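## Task

Pallets sit at both ends of the track: the north one (toward -y) belongs to route C7, the south one (toward +y) to route E4. Each case carries a route label, either on top or on its track-facing side. Exactly one case on each pallet is labelled for the opposite pallet; exchange those two cases so every case rests on the pallet of its own route, with all cases upright (lid on top). A case may be parked on the table next to the track's middle during the exchange. No case may overhang its pallet's edge by more than roughly a finger's width. A case that drops to the floor may be recovered but must finish upright. At the end both tools must have released and moved away, and the result must hold without the robot supporting anything.

## Robot and tools

Robot: two arms, left_arm and right_arm, each riding its own carriage on one shared track along y at x = 0. left_rail carries left_arm on the +y half (position_m 0.6 to 3 m); right_rail carries right_arm on the -y half (position_m -3 to -0.6 m). The names are not image sides. Each arm's base is at x = 0, y = its carriage position, z = 0.04 m, facing +x. Each arm ends in a vacuum tool with four cups in two channels: channel a cups at cup-frame y = -104.5 mm, channel b at +104.5 mm, both at x = -62 and +62 mm. Cups point along the cup point's +z. Rims span 227 mm in x by 312 mm in y; each cup is 103 mm wide.

Scene frame: fixed to the table, z = 0 at the table top, +z up, +x the direction the arms face, +y to their left, y = 0 at the track middle. The table starts at x = 0.50 m and only exists from y = -0.90 to 0.90 m; beyond that the floor lies at z = -0.53. cam_pallet_north views the -y end, cam_pallet_south the +y end; +y is roughly rightward in both. Other cameras: cam_high, cam_low, cam_left_wrist, cam_right_wrist.

execute_actions takes {"actions": [...]}, run in sequence. An empty list just returns state and images. Each action may contain:
- "rows": 1 to 15 rows, each applied for one 1/30 s step. A row is one flat list of 16 numbers, each in [-1, 1], covering both arms: left_arm dx, dy, dz, rx, ry, rz, left suction_a, suction_b, then the same eight for right_arm. dx..rz are an offset from where that cup point measured at the action's start (for a call's first action, the last reported pose), expressed in the cup point's own axes, not in the scene frame, and not cumulative between rows. Scale: 1.0 = 0.6 m or 180 degrees; rx, ry, rz form one rotation vector. Suction values: 0 off, 1 full on (above 0.01 counts as on); they persist, so resend the current value to keep a channel unchanged.
- "steps": 1 to 450 (default 15), at least the number of rows. After the rows end the arm keeps chasing the last target.
- "until": stop the action early when conditions hold, e.g. {"left_rail": {"position_status": ["!=", "moving"]}}; numbers need a comparison ("=", "!=", "<", "<=", ">", ">="). {"all": {"status": "ended"}} and {"any": {"status": "ended"}} test device motions.
- "left_rail"/"right_rail": {"position_m": absolute target in metres on the track}, "speed_m_s" 0.01 to 1 (starts at 1, persists), or {"stop": true}. Rows never move carriages; a carriage move shifts its arm's tool with it. Drive, then wait on position_status before placing a tool. Any bad value or name rejects the whole call.

Per step the commanded pose is clipped to 100 mm and 16 degrees from the measured one; arms are speed-limited, so large moves may lag. Ramp offsets gradually (about +0.01 per row = 6 mm per step) to avoid shaking loads loose.

zoom_image: {"camera": name, "region": [x0, y0, x1, y1]} in pixels of that camera's latest image, origin top-left, at most 504 x 504. Use it to read labels.

finished_scene: {"scene": n}; ends the scene irreversibly and reports success plus the next task.

Results: per arm, end_effector_position (m) and end_effector_quat_wxyz in the scene frame (less exact at long reach), velocities, Hand target, joint positions/velocities (rail first, then six joints), Wrist force/torque in the tool's axes (offset up to ~10 N, saturates ~200 N, may say no reading), suction_measured_a/b (0 to 1; near 0 unsealed, 0.83+ airtight, cardboard lower; settles in ~1.3 s) and part_present_a/b (on above 0.09, off below 0.07). Carriage lines: position_m, position_status (moving, done, contact_stop, time_out, stopped, stopped_with_arm, stopped_for_other_arm), position_answer (taken/not_taken). "pose unreachable" means the clearance check altered or blocked a command; that carriage brakes. For stopped_with_arm send followable rows then resend; for stopped_for_other_arm move the arms apart, wait 30 steps, resend.

Gripping: turn a channel on and press both its cups fully onto a flat smooth face; edges, holes or a cup hanging off spoil both cups of that channel. Cups compress up to ~21 mm. To release: lower until contact, then in one action switch both channels off and back straight away. A cup sealed to the table pins the tool; switch it off.

Avoid: arm-to-arm hits or pressing (held objects count as part of the holding arm), contact torque at load limits (shoulder 671, elbow 394, wrists 97.3 N m) or 400 N outside force, each causing a 10 s stop; fast or off-centre carries that drop cases; knocking anything out of the work area. When handing between tools, set down, release the giver first, lift it clear, then engage the other. The robot keeps its last command while you think, and objects may occasionally be nudged.

Each tool is called by a JSON object that holds its "op" and its "data", one argument or row to a line.

## Session

I'll start by looking at the current state of the scene.

{"op": "execute_actions", "data": {
  "actions": []
}}

Scene clock: 0.00 s.
left_arm: end_effector_position=(+0.8493, +2.3854, +0.4403) suction_measured_a=0.00 part_present_a=0 suction_measured_b=0.00 part_present_b=0 end_effector_quat_wxyz=(+0.000, -0.001, +1.000, -0.000) end_effector_velocity=(-0.000, +0.000, +0.000) end_effector_angular_velocity=(-0.000, -0.000, +0.000) | right_arm: end_effector_position=(+0.8510, -1.1030, +0.4409) suction_measured_a=0.00 part_present_a=0 suction_measured_b=0.00 part_present_b=0 end_effector_quat_wxyz=(+0.001, -0.000, +1.000, +0.000) end_effector_velocity=(+0.000, -0.000, -0.000) end_effector_angular_velocity=(+0.000, +0.000, -0.000)
Joint positions: left_arm=[ 2.385 -0.238 -1.499  2.093 -2.165 -1.571  1.332] | right_arm=[-1.105 -0.237 -1.498  2.091 -2.166 -1.57   1.333]
Joint velocities: left_arm=[ 0.  0. -0.  0. -0.  0.  0.] | right_arm=[ 0. -0.  0.  0. -0.  0.  0.]
Wrist force (N, on the end effector, along its own x y z axes, offset not removed): no reading
Wrist torque (N m, same axes, about the end effector's origin, offset not removed): no reading
Hand target (left_arm): +0.849, +2.385, +0.440; +0.000, -0.001, +1.000, -0.000
Hand target (right_arm): +0.851, -1.103, +0.441; +0.001, -0.000, +1.000, +0.000
left_rail: position_m=2.385 position_m_goal=2.385 speed_m_s=1.00 position_status=done position_answer=taken refusals=0
right_rail: position_m=-1.105 position_m_goal=-1.105 speed_m_s=1.00 position_status=done position_answer=taken refusals=0

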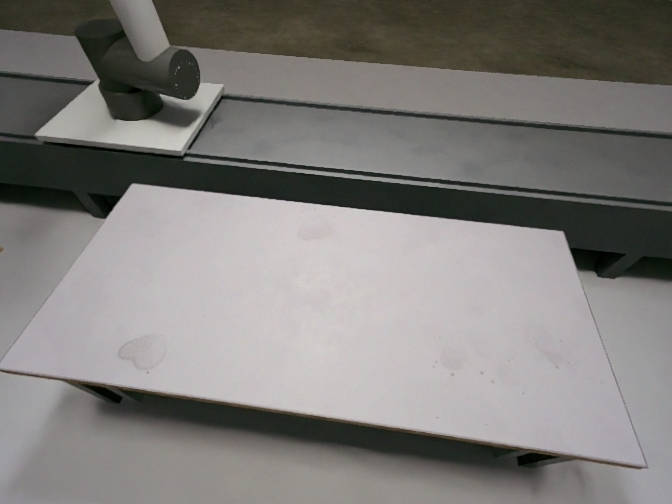

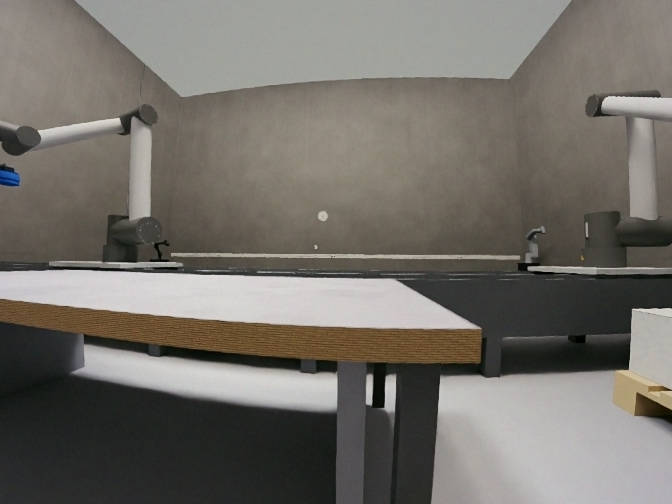

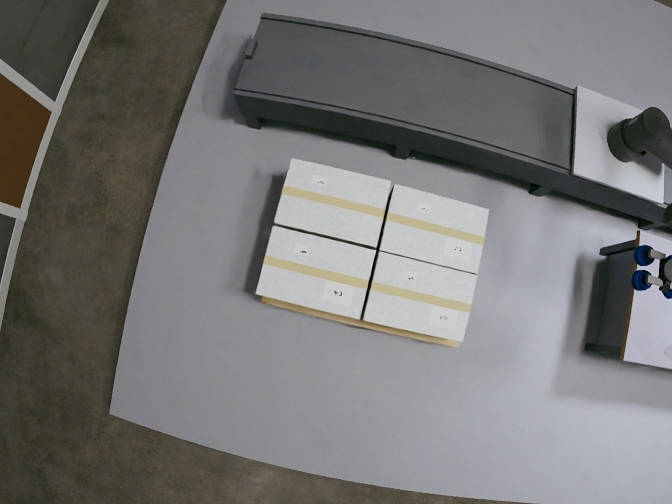

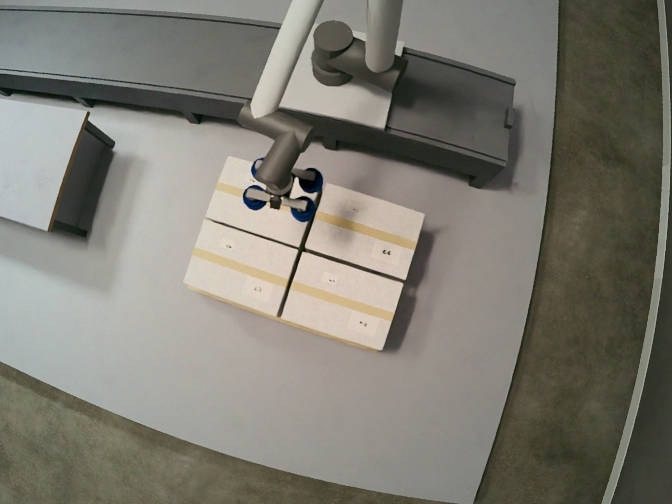

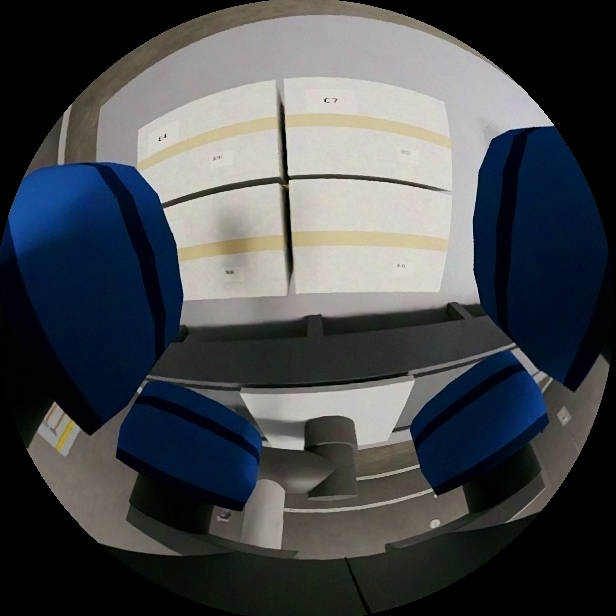

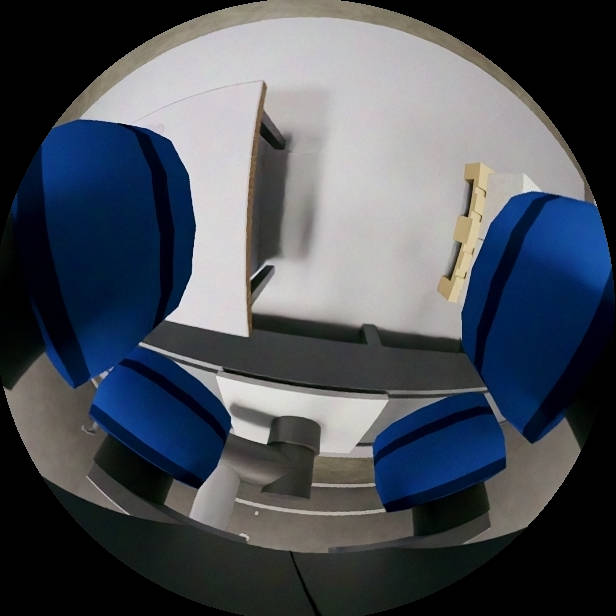

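{"op": "zoom_image", "data": {
  "camera": "cam_pallet_north",
  "region": [240, 140, 500, 360]
}}

{"op": "zoom_image", "data": {
  "camera": "cam_pallet_south",
  "region": [170, 140, 440, 360]
}}

{"op": "zoom_image", "data": {
  "camera": "cam_left_wrist",
  "region": [120, 60, 480, 320]
}}

Region (240, 140, 500, 360) of cam_pallet_north's 672x504 image, scaled by 1.938, with more detail than that image has; it fills the top 426 rows of this view, and the rest is white.

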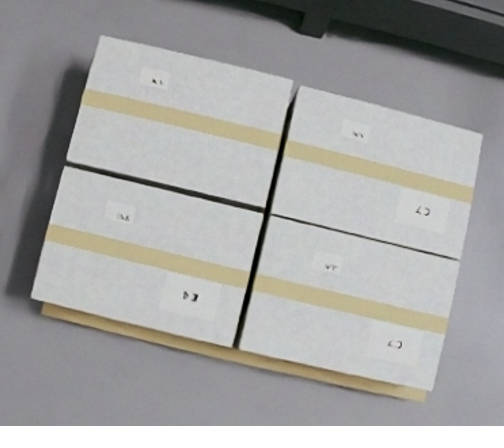

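Region (170, 140, 440, 360) of cam_pallet_south's 672x504 image, scaled by 1.867, with more detail than that image has; it fills the top 411 rows of this view, and the rest is white.

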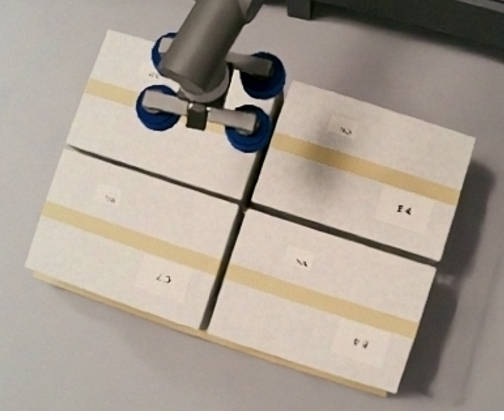

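Region (120, 60, 480, 320) of cam_left_wrist's 616x616 image, scaled by 1.400, with more detail than that image has.

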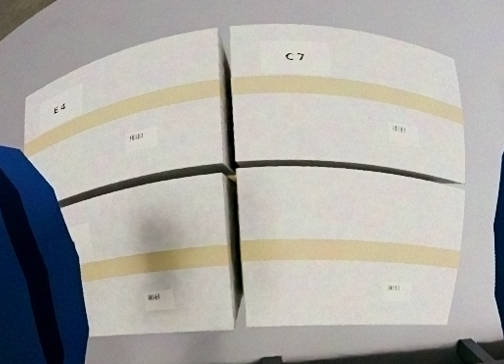

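{"op": "zoom_image", "data": {
  "camera": "cam_pallet_north",
  "region": [250, 215, 390, 335]
}}

{"op": "zoom_image", "data": {
  "camera": "cam_pallet_north",
  "region": [360, 180, 500, 355]
}}

{"op": "zoom_image", "data": {
  "camera": "cam_pallet_south",
  "region": [175, 205, 315, 325]
}}

{"op": "zoom_image", "data": {
  "camera": "cam_pallet_south",
  "region": [275, 175, 435, 360]
}}

Region (250, 215, 390, 335) of cam_pallet_north's 672x504 image, scaled by 3.600, with more detail than that image has; it fills the top 432 rows of this view, and the rest is white.

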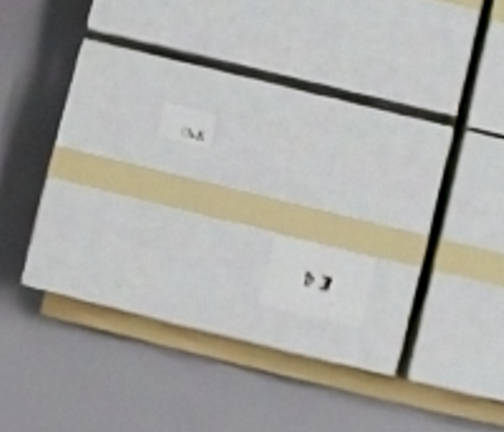

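Region (360, 180, 500, 355) of cam_pallet_north's 672x504 image, scaled by 2.880, with more detail than that image has; it fills the left 403 columns of this view, and the rest is white.

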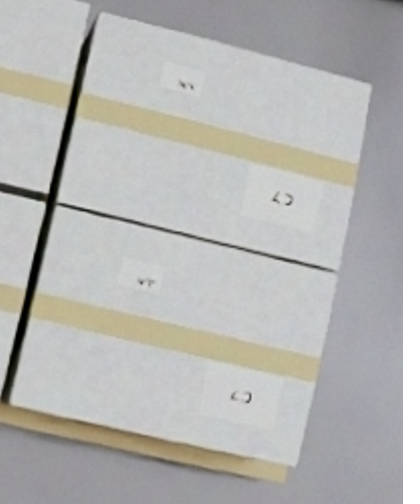

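Region (175, 205, 315, 325) of cam_pallet_south's 672x504 image, scaled by 3.600, with more detail than that image has; it fills the top 432 rows of this view, and the rest is white.

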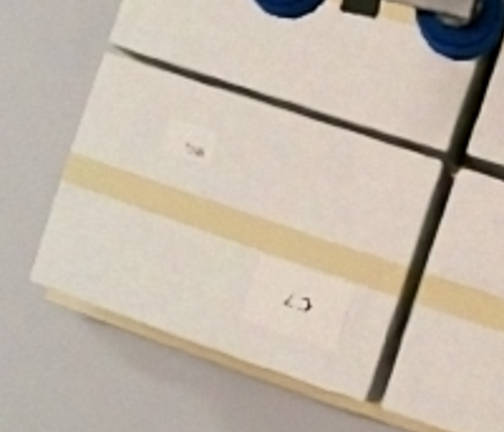

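Region (275, 175, 435, 360) of cam_pallet_south's 672x504 image, scaled by 2.724, with more detail than that image has; it fills the left 436 columns of this view, and the rest is white.

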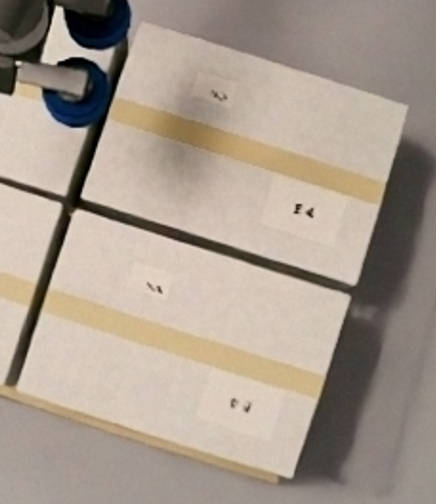

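{"op": "zoom_image", "data": {
  "camera": "cam_high",
  "region": [0, 60, 252, 249]
}}

{"op": "zoom_image", "data": {
  "camera": "cam_pallet_south",
  "region": [0, 70, 168, 250]
}}

{"op": "zoom_image", "data": {
  "camera": "cam_pallet_south",
  "region": [220, 0, 440, 230]
}}

{"op": "zoom_image", "data": {
  "camera": "cam_low",
  "region": [546, 260, 672, 440]
}}

Region (0, 60, 252, 249) of cam_high's 672x504 image, scaled by 2.000, with more detail than that image has; it fills the top 378 rows of this view, and the rest is white.

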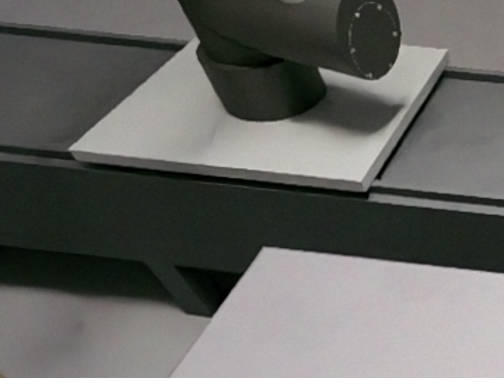

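Region (0, 70, 168, 250) of cam_pallet_south's 672x504 image, scaled by 2.800, with more detail than that image has; it fills the left 470 columns of this view, and the rest is white.

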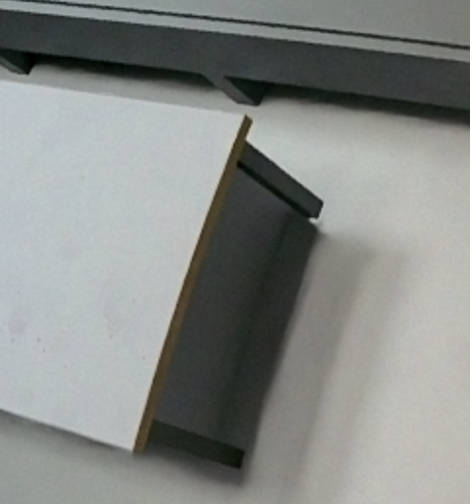

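Region (220, 0, 440, 230) of cam_pallet_south's 672x504 image, scaled by 2.191, with more detail than that image has; it fills the left 482 columns of this view, and the rest is white.

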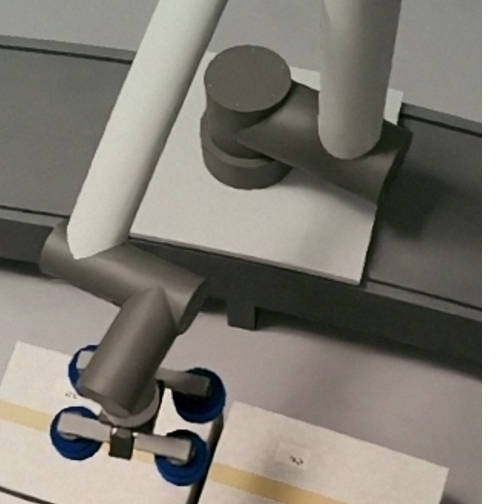

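Region (546, 260, 672, 440) of cam_low's 672x504 image, scaled by 2.800, with more detail than that image has; it fills the left 353 columns of this view, and the rest is white.

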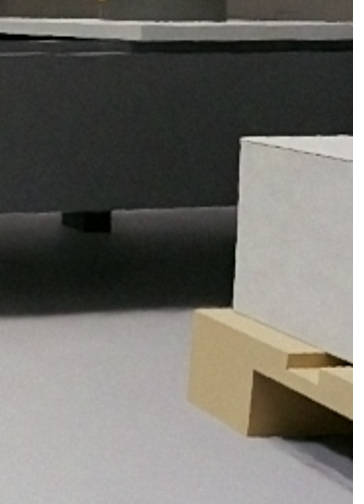

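{"op": "zoom_image", "data": {
  "camera": "cam_high",
  "region": [0, 330, 84, 414]
}}

{"op": "zoom_image", "data": {
  "camera": "cam_high",
  "region": [588, 420, 672, 504]
}}

{"op": "zoom_image", "data": {
  "camera": "cam_high",
  "region": [520, 190, 604, 274]
}}

{"op": "zoom_image", "data": {
  "camera": "cam_high",
  "region": [110, 130, 194, 214]
}}

Region (0, 330, 84, 414) of cam_high's 672x504 image, scaled by 6.000, with more detail than that image has.

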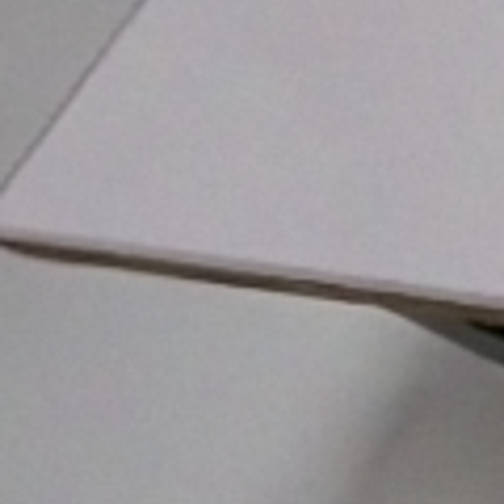

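Region (588, 420, 672, 504) of cam_high's 672x504 image, scaled by 6.000, with more detail than that image has.

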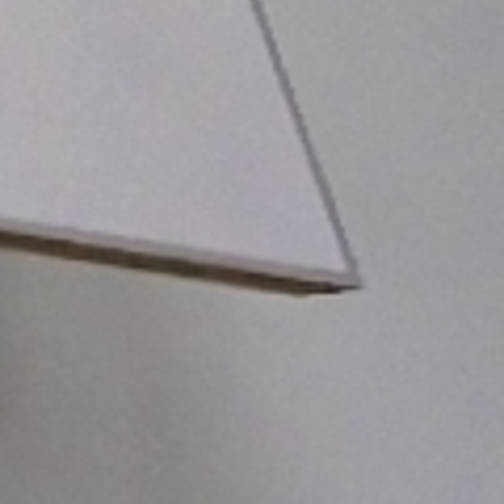

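Region (520, 190, 604, 274) of cam_high's 672x504 image, scaled by 6.000, with more detail than that image has.

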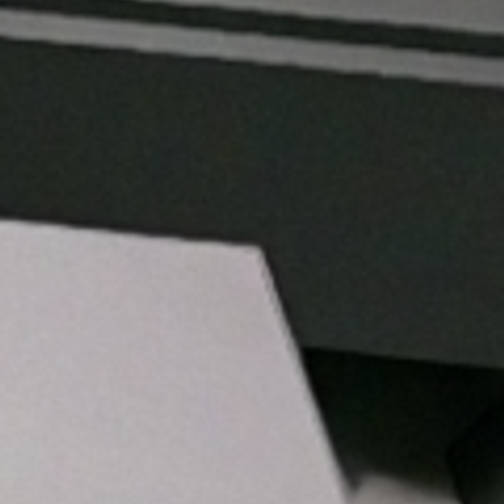

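Region (110, 130, 194, 214) of cam_high's 672x504 image, scaled by 6.000, with more detail than that image has.

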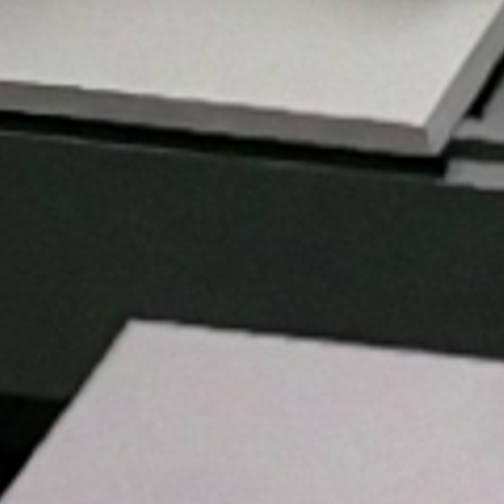

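{"op": "zoom_image", "data": {
  "camera": "cam_pallet_north",
  "region": [552, 70, 672, 230]
}}

{"op": "zoom_image", "data": {
  "camera": "cam_pallet_north",
  "region": [572, 220, 672, 380]
}}

{"op": "zoom_image", "data": {
  "camera": "cam_pallet_north",
  "region": [220, 0, 360, 140]
}}

{"op": "zoom_image", "data": {
  "camera": "cam_pallet_south",
  "region": [400, 60, 540, 200]
}}

Region (552, 70, 672, 230) of cam_pallet_north's 672x504 image, scaled by 3.150, with more detail than that image has; it fills the left 378 columns of this view, and the rest is white.

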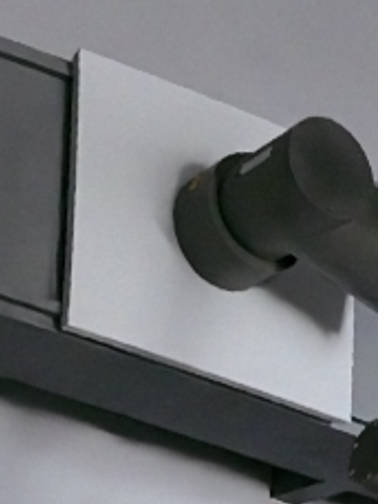

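Region (572, 220, 672, 380) of cam_pallet_north's 672x504 image, scaled by 3.150, with more detail than that image has; it fills the left 315 columns of this view, and the rest is white.

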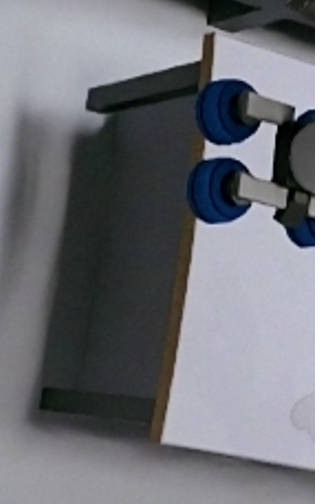

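Region (220, 0, 360, 140) of cam_pallet_north's 672x504 image, scaled by 3.600, with more detail than that image has.

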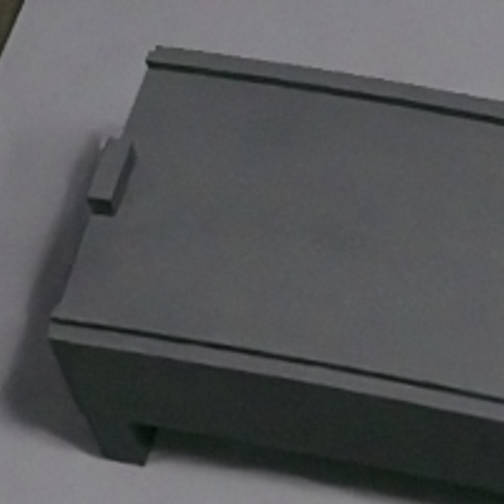

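Region (400, 60, 540, 200) of cam_pallet_south's 672x504 image, scaled by 3.600, with more detail than that image has.

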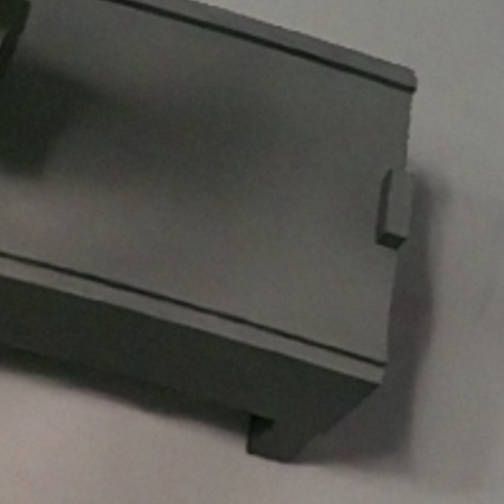

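{"op": "execute_actions", "data": {
  "actions": [
    {"left_rail":{"position_m":2.156},"right_rail":{"position_m":-2.78},"rows":[
[-0.0011,0,0.0009,0,0,0.0005,0,0,-0.0010,0,0.0009,0,0,0.0001,0,0],
[-0.0045,0,0.0035,0,0,0.0012,0,0,-0.0041,0,0.0035,0,0,0.0003,0,0],
[-0.0102,0,0.0078,0,0,0.0024,0,0,-0.0092,0,0.0078,0,0,0.0006,0,0],
[-0.0175,0,0.0134,0,0,0.0040,0,0,-0.0158,0,0.0135,0,0,0.0009,0,0],
[-0.0277,0,0.0212,0,0,0.0060,0,0,-0.0250,0,0.0213,0,0,0.0014,0,0],
[-0.0396,0,0.0303,0,0,0.0082,0,0,-0.0357,0,0.0305,0,0,0.0019,0,0],
[-0.0542,0,0.0416,0,0,0.0106,0,0,-0.0490,0,0.0418,0,0,0.0024,0,0],
[-0.0706,0,0.0542,0,0,0.0130,0,0,-0.0638,0,0.0544,0,0,0.0030,0,0],
[-0.0893,0,0.0685,0,0,0.0154,0,0,-0.0806,0,0.0687,0,0,0.0035,0,0],
[-0.1102,0,0.0845,0,0,0.0177,0,0,-0.0995,0,0.0848,0,0,0.0041,0,0],
[-0.1333,0,0.1023,0,0,0.0198,0,0,-0.1204,0,0.1027,0,0,0.0045,0,0],
[-0.1588,0,0.1218,0,0,0.0216,0,0,-0.1433,0,0.1222,0,0,0.0050,0,0],
[-0.1865,0,0.1430,0,0,0.0230,0,0,-0.1683,0,0.1436,0,0,0.0053,0,0],
[-0.2158,0,0.1655,0,0,0.0240,0,0,-0.1948,0,0.1662,0,0,0.0055,0,0],
[-0.565,0,0.4333,0,0,0.0244,0,0,-0.51,0,0.435,0,0,0.0056,0,0]
],"steps":40}
  ]
}}

Scene clock: 121.33 s.
left_arm: end_effector_position=(+1.1871, +2.1566, +0.1813) suction_measured_a=0.00 part_present_a=0 suction_measured_b=0.00 part_present_b=0 end_effector_quat_wxyz=(+0.000, +0.038, +0.999, -0.000) end_effector_velocity=(+0.016, -0.001, -0.006) end_effector_angular_velocity=(-0.000, +0.001, -0.000) | right_arm: end_effector_position=(+1.1563, -2.1425, +0.1803) suction_measured_a=0.00 part_present_a=0 suction_measured_b=0.00 part_present_b=0 end_effector_quat_wxyz=(+0.001, +0.008, +1.000, +0.000) end_effector_velocity=(+0.010, -1.000, -0.004) end_effector_angular_velocity=(-0.000, +0.001, +0.000)
Joint positions: left_arm=[ 2.156 -0.17  -0.961  1.743 -2.354 -1.571  1.477] | right_arm=[-2.145 -0.173 -0.987  1.795 -2.382 -1.57   1.415]
Joint velocities: left_arm=[ 0.     0.002  0.019 -0.026  0.007 -0.     0.002] | right_arm=[-1.     0.001  0.012 -0.015  0.004 -0.001  0.001]
Wrist force (N, on the end effector, along its own x y z axes, offset not removed): left_arm=[3.7 -5.6 -0.6] | right_arm=[-1.3 -3.3 -7.3]
Wrist torque (N m, same axes, about the end effector's origin, offset not removed): left_arm=[-0.62 -0.29 -0.21] | right_arm=[-0.17 0.31 0.58]
Hand target (left_arm): +1.188, +2.157, +0.181; +0.000, +0.038, +0.999, -0.000
Hand target (right_arm): +1.157, -2.202, +0.180; +0.001, +0.008, +1.000, +0.000
Off the commanded pose (left_arm): 0.002 m, 0 deg.
Off the commanded pose (right_arm): 0.002 m, 0 deg.
left_rail: position_m=2.156 position_m_goal=2.156 speed_m_s=1.00 position_status=done position_answer=taken refusals=0
right_rail: position_m=-2.145 position_m_goal=-2.780 speed_m_s=1.00 position_status=moving position_answer=taken refusals=0

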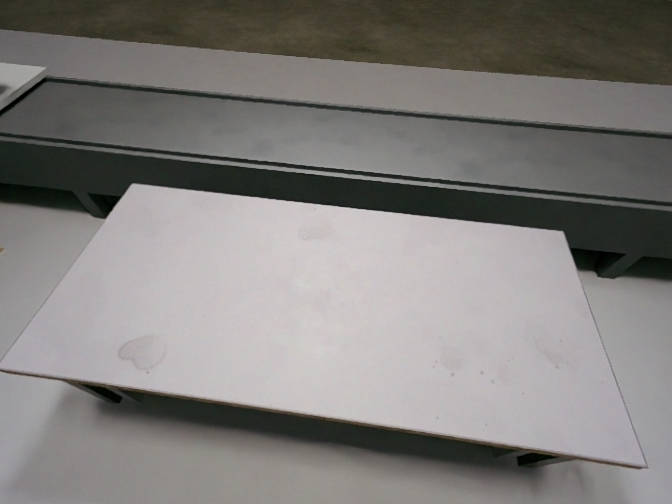

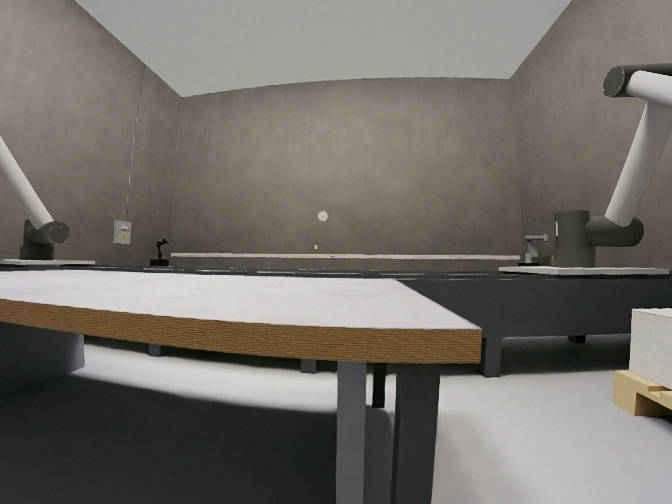

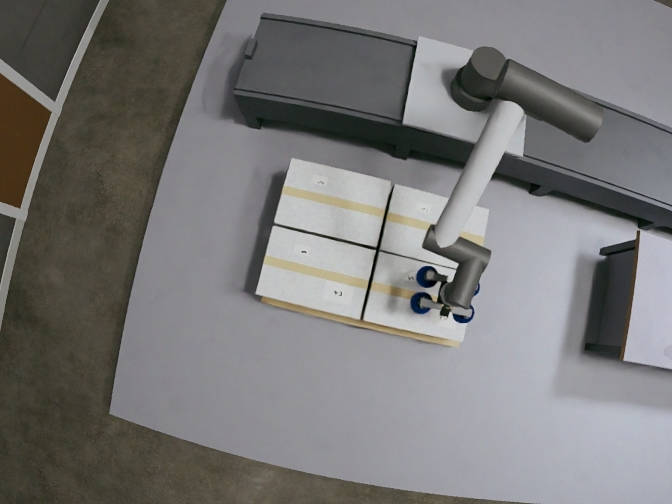

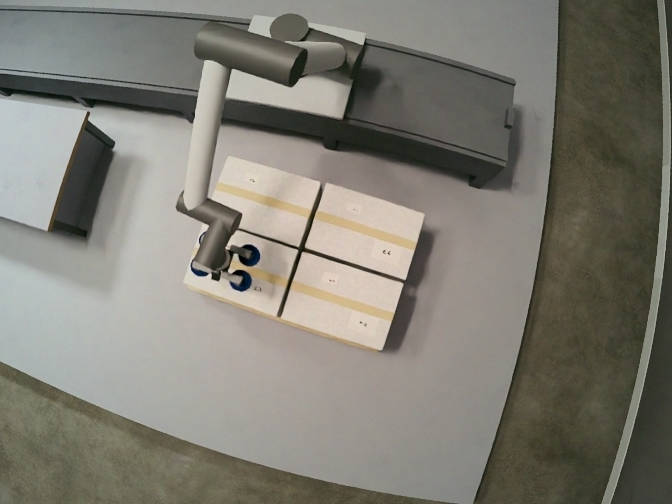

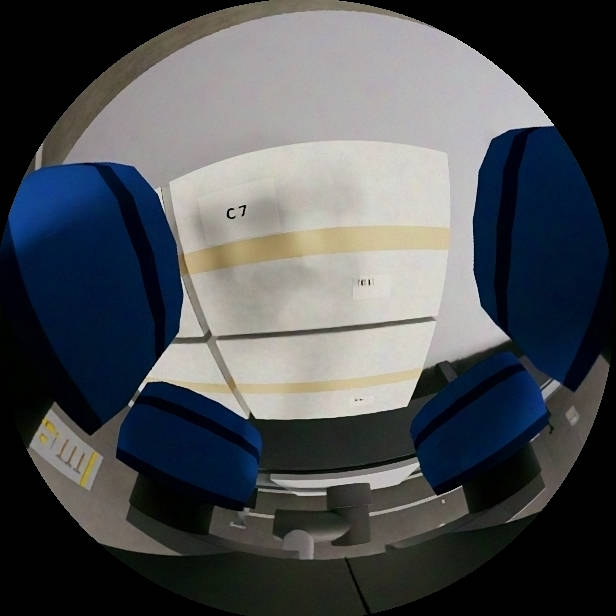

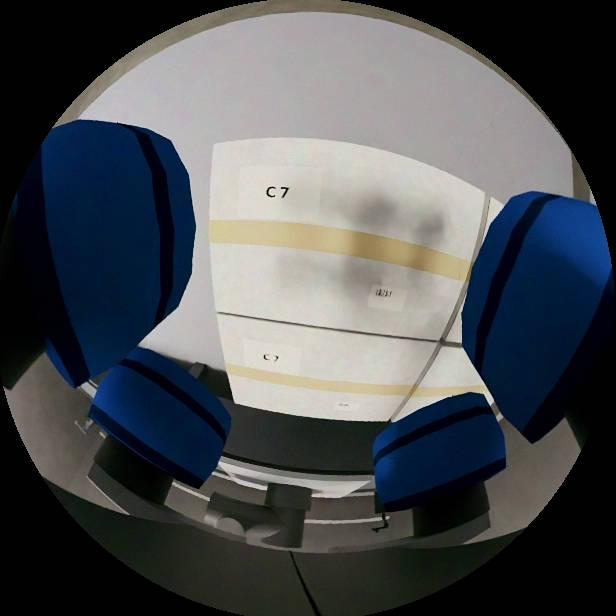

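{"op": "execute_actions", "data": {
  "actions": []
}}

Scene clock: 128.57 s.
left_arm: end_effector_position=(+1.1884, +2.1566, +0.1807) suction_measured_a=0.00 part_present_a=0 suction_measured_b=0.00 part_present_b=0 end_effector_quat_wxyz=(+0.000, +0.038, +0.999, -0.000) end_effector_velocity=(+0.000, +0.000, +0.000) end_effector_angular_velocity=(+0.000, -0.000, +0.000) | right_arm: end_effector_position=(+1.1571, -2.7780, +0.1798) suction_measured_a=0.00 part_present_a=0 suction_measured_b=0.00 part_present_b=0 end_effector_quat_wxyz=(+0.001, +0.008, +1.000, +0.000) end_effector_velocity=(+0.000, +0.000, -0.000) end_effector_angular_velocity=(+0.000, +0.000, +0.000)
Joint positions: left_arm=[ 2.156 -0.169 -0.96   1.741 -2.353 -1.571  1.477] | right_arm=[-2.78  -0.173 -0.985  1.794 -2.382 -1.57   1.415]
Joint velocities: left_arm=[ 0.  0. -0. -0. -0.  0. -0.] | right_arm=[ 0. -0.  0. -0.  0.  0. -0.]
Wrist force (N, on the end effector, along its own x y z axes, offset not removed): left_arm=[-8.5 -6.7 -0.2] | right_arm=[-0.6 -2.4 -3.1]
Wrist torque (N m, same axes, about the end effector's origin, offset not removed): left_arm=[-0.72 1.15 -0.03] | right_arm=[-0.01 0.32 0.47]
Hand target (left_arm): +1.188, +2.157, +0.181; +0.000, +0.038, +0.999, -0.000
Hand target (right_arm): +1.157, -2.778, +0.180; +0.001, +0.008, +1.000, +0.000
Off the commanded pose (left_arm): 0.000 m, 0 deg.
Off the commanded pose (right_arm): 0.001 m, 0 deg.
left_rail: position_m=2.156 position_m_goal=2.156 speed_m_s=1.00 position_status=done position_answer=taken refusals=0
right_rail: position_m=-2.780 position_m_goal=-2.780 speed_m_s=1.00 position_status=done position_answer=taken refusals=0

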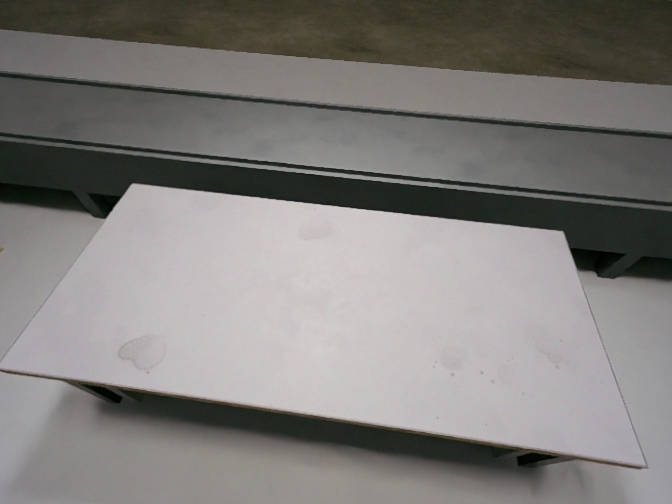

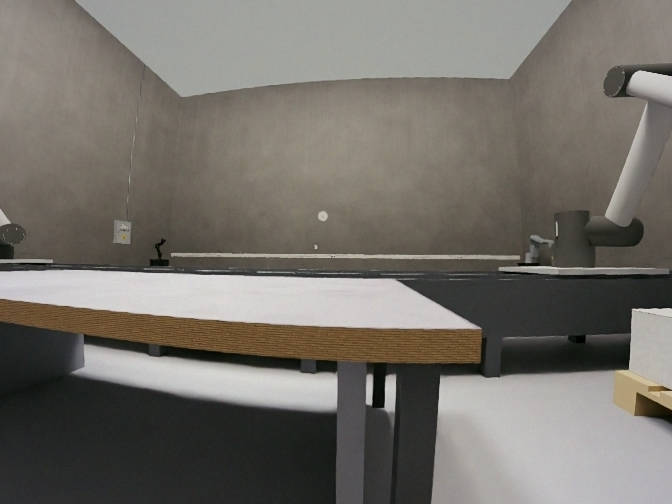

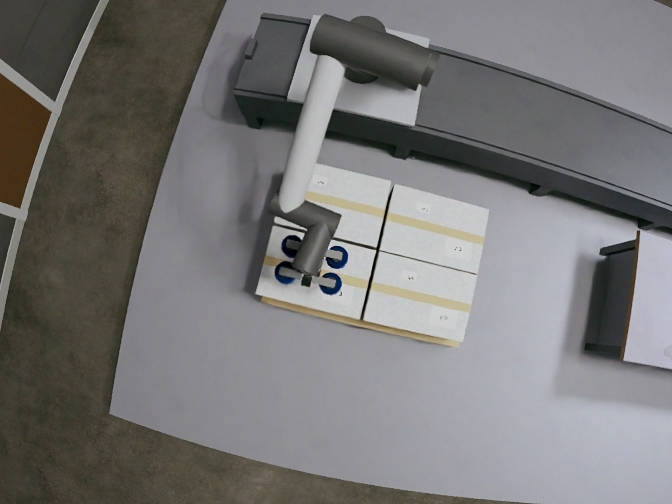

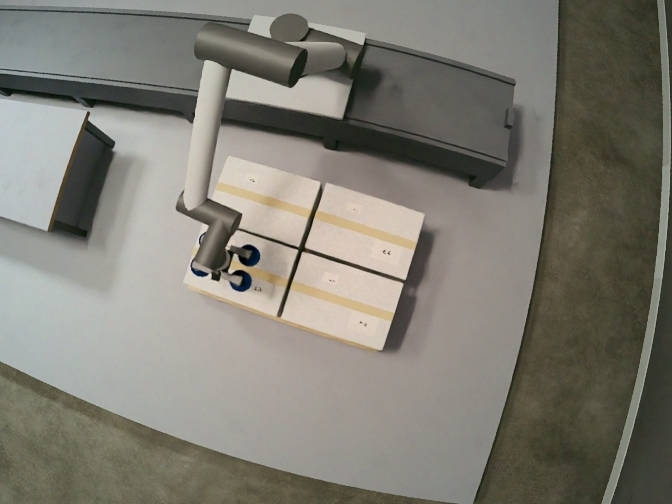

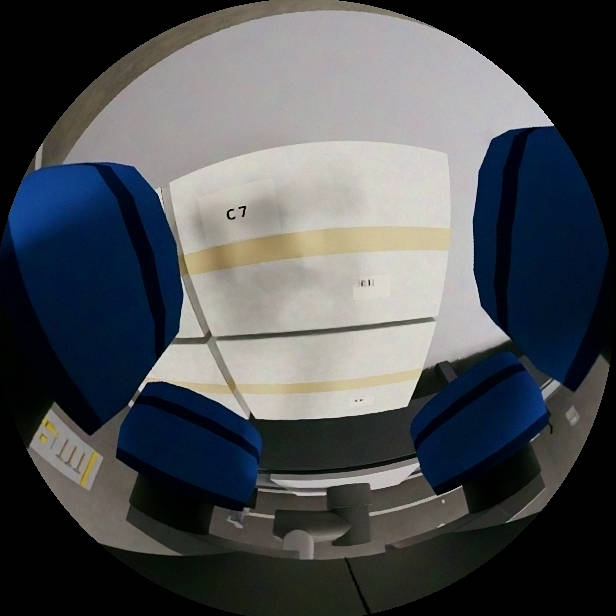

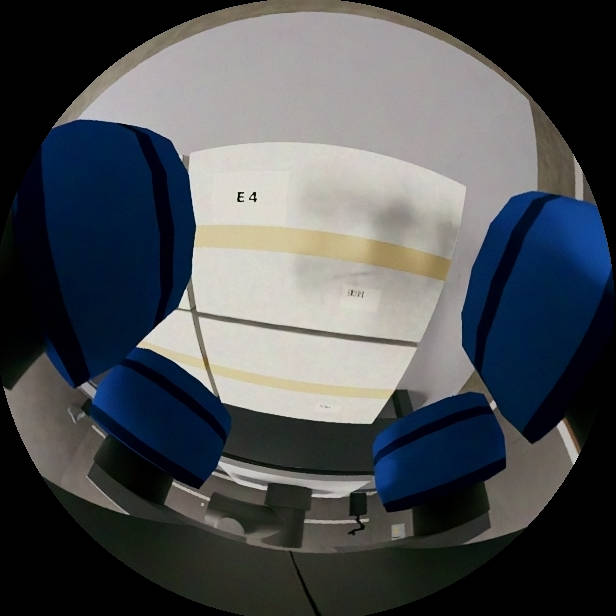

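{"op": "zoom_image", "data": {
  "camera": "cam_left_wrist",
  "region": [140, 120, 480, 360]
}}

{"op": "zoom_image", "data": {
  "camera": "cam_right_wrist",
  "region": [150, 120, 490, 360]
}}

{"op": "zoom_image", "data": {
  "camera": "cam_pallet_north",
  "region": [250, 215, 390, 335]
}}

{"op": "zoom_image", "data": {
  "camera": "cam_pallet_south",
  "region": [175, 205, 315, 325]
}}

Region (140, 120, 480, 360) of cam_left_wrist's 616x616 image, scaled by 1.482, with more detail than that image has; it fills the top 356 rows of this view, and the rest is white.

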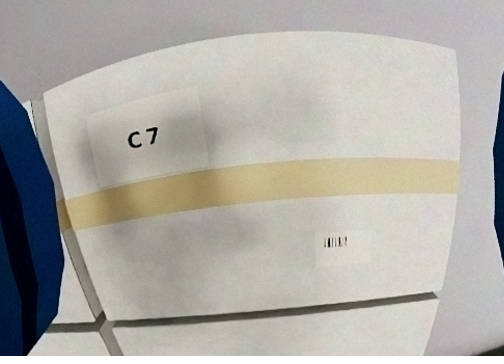

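Region (150, 120, 490, 360) of cam_right_wrist's 616x616 image, scaled by 1.482, with more detail than that image has; it fills the top 356 rows of this view, and the rest is white.

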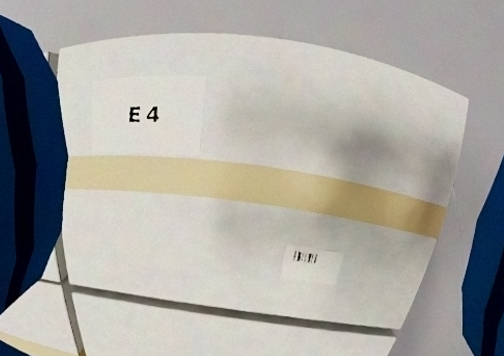

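Region (250, 215, 390, 335) of cam_pallet_north's 672x504 image, scaled by 3.600, with more detail than that image has; it fills the top 432 rows of this view, and the rest is white.

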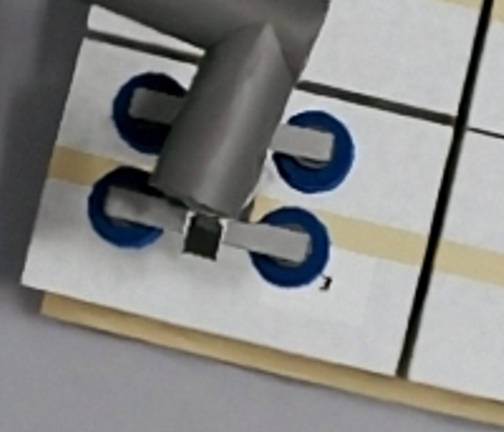

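Region (175, 205, 315, 325) of cam_pallet_south's 672x504 image, scaled by 3.600, with more detail than that image has; it fills the top 432 rows of this view, and the rest is white.

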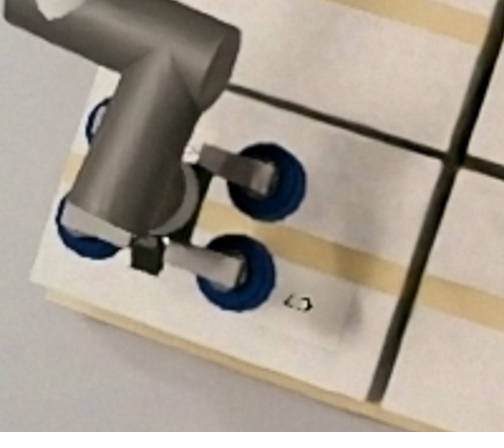

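{"op": "zoom_image", "data": {
  "camera": "cam_left_wrist",
  "region": [100, 140, 268, 460]
}}

{"op": "zoom_image", "data": {
  "camera": "cam_left_wrist",
  "region": [395, 110, 563, 450]
}}

Region (100, 140, 268, 460) of cam_left_wrist's 616x616 image, scaled by 1.575, with more detail than that image has; it fills the left 265 columns of this view, and the rest is white.

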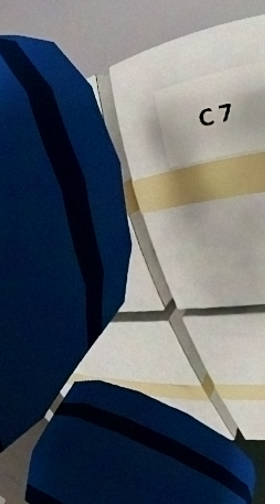

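Region (395, 110, 563, 450) of cam_left_wrist's 616x616 image, scaled by 1.482, with more detail than that image has; it fills the left 249 columns of this view, and the rest is white.

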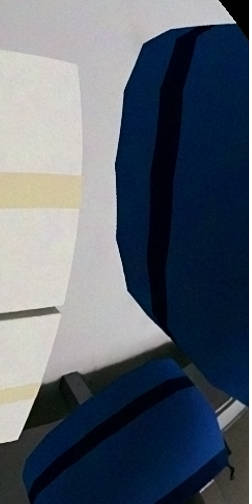

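{"op": "zoom_image", "data": {
  "camera": "cam_right_wrist",
  "region": [100, 110, 240, 350]
}}

{"op": "zoom_image", "data": {
  "camera": "cam_right_wrist",
  "region": [420, 170, 560, 410]
}}

Region (100, 110, 240, 350) of cam_right_wrist's 616x616 image, scaled by 2.100, with more detail than that image has; it fills the left 294 columns of this view, and the rest is white.

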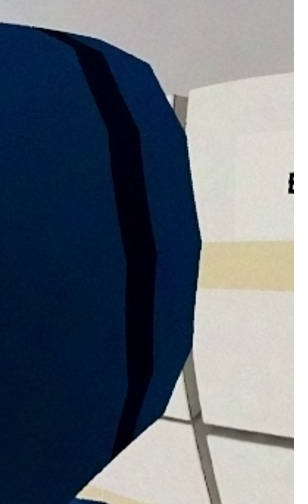

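Region (420, 170, 560, 410) of cam_right_wrist's 616x616 image, scaled by 2.100, with more detail than that image has; it fills the left 294 columns of this view, and the rest is white.

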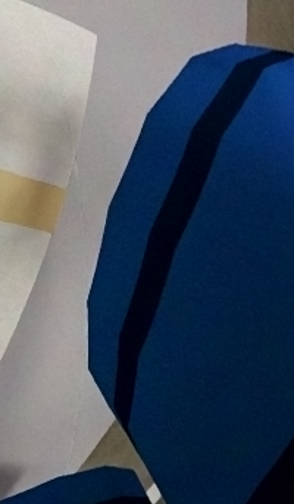

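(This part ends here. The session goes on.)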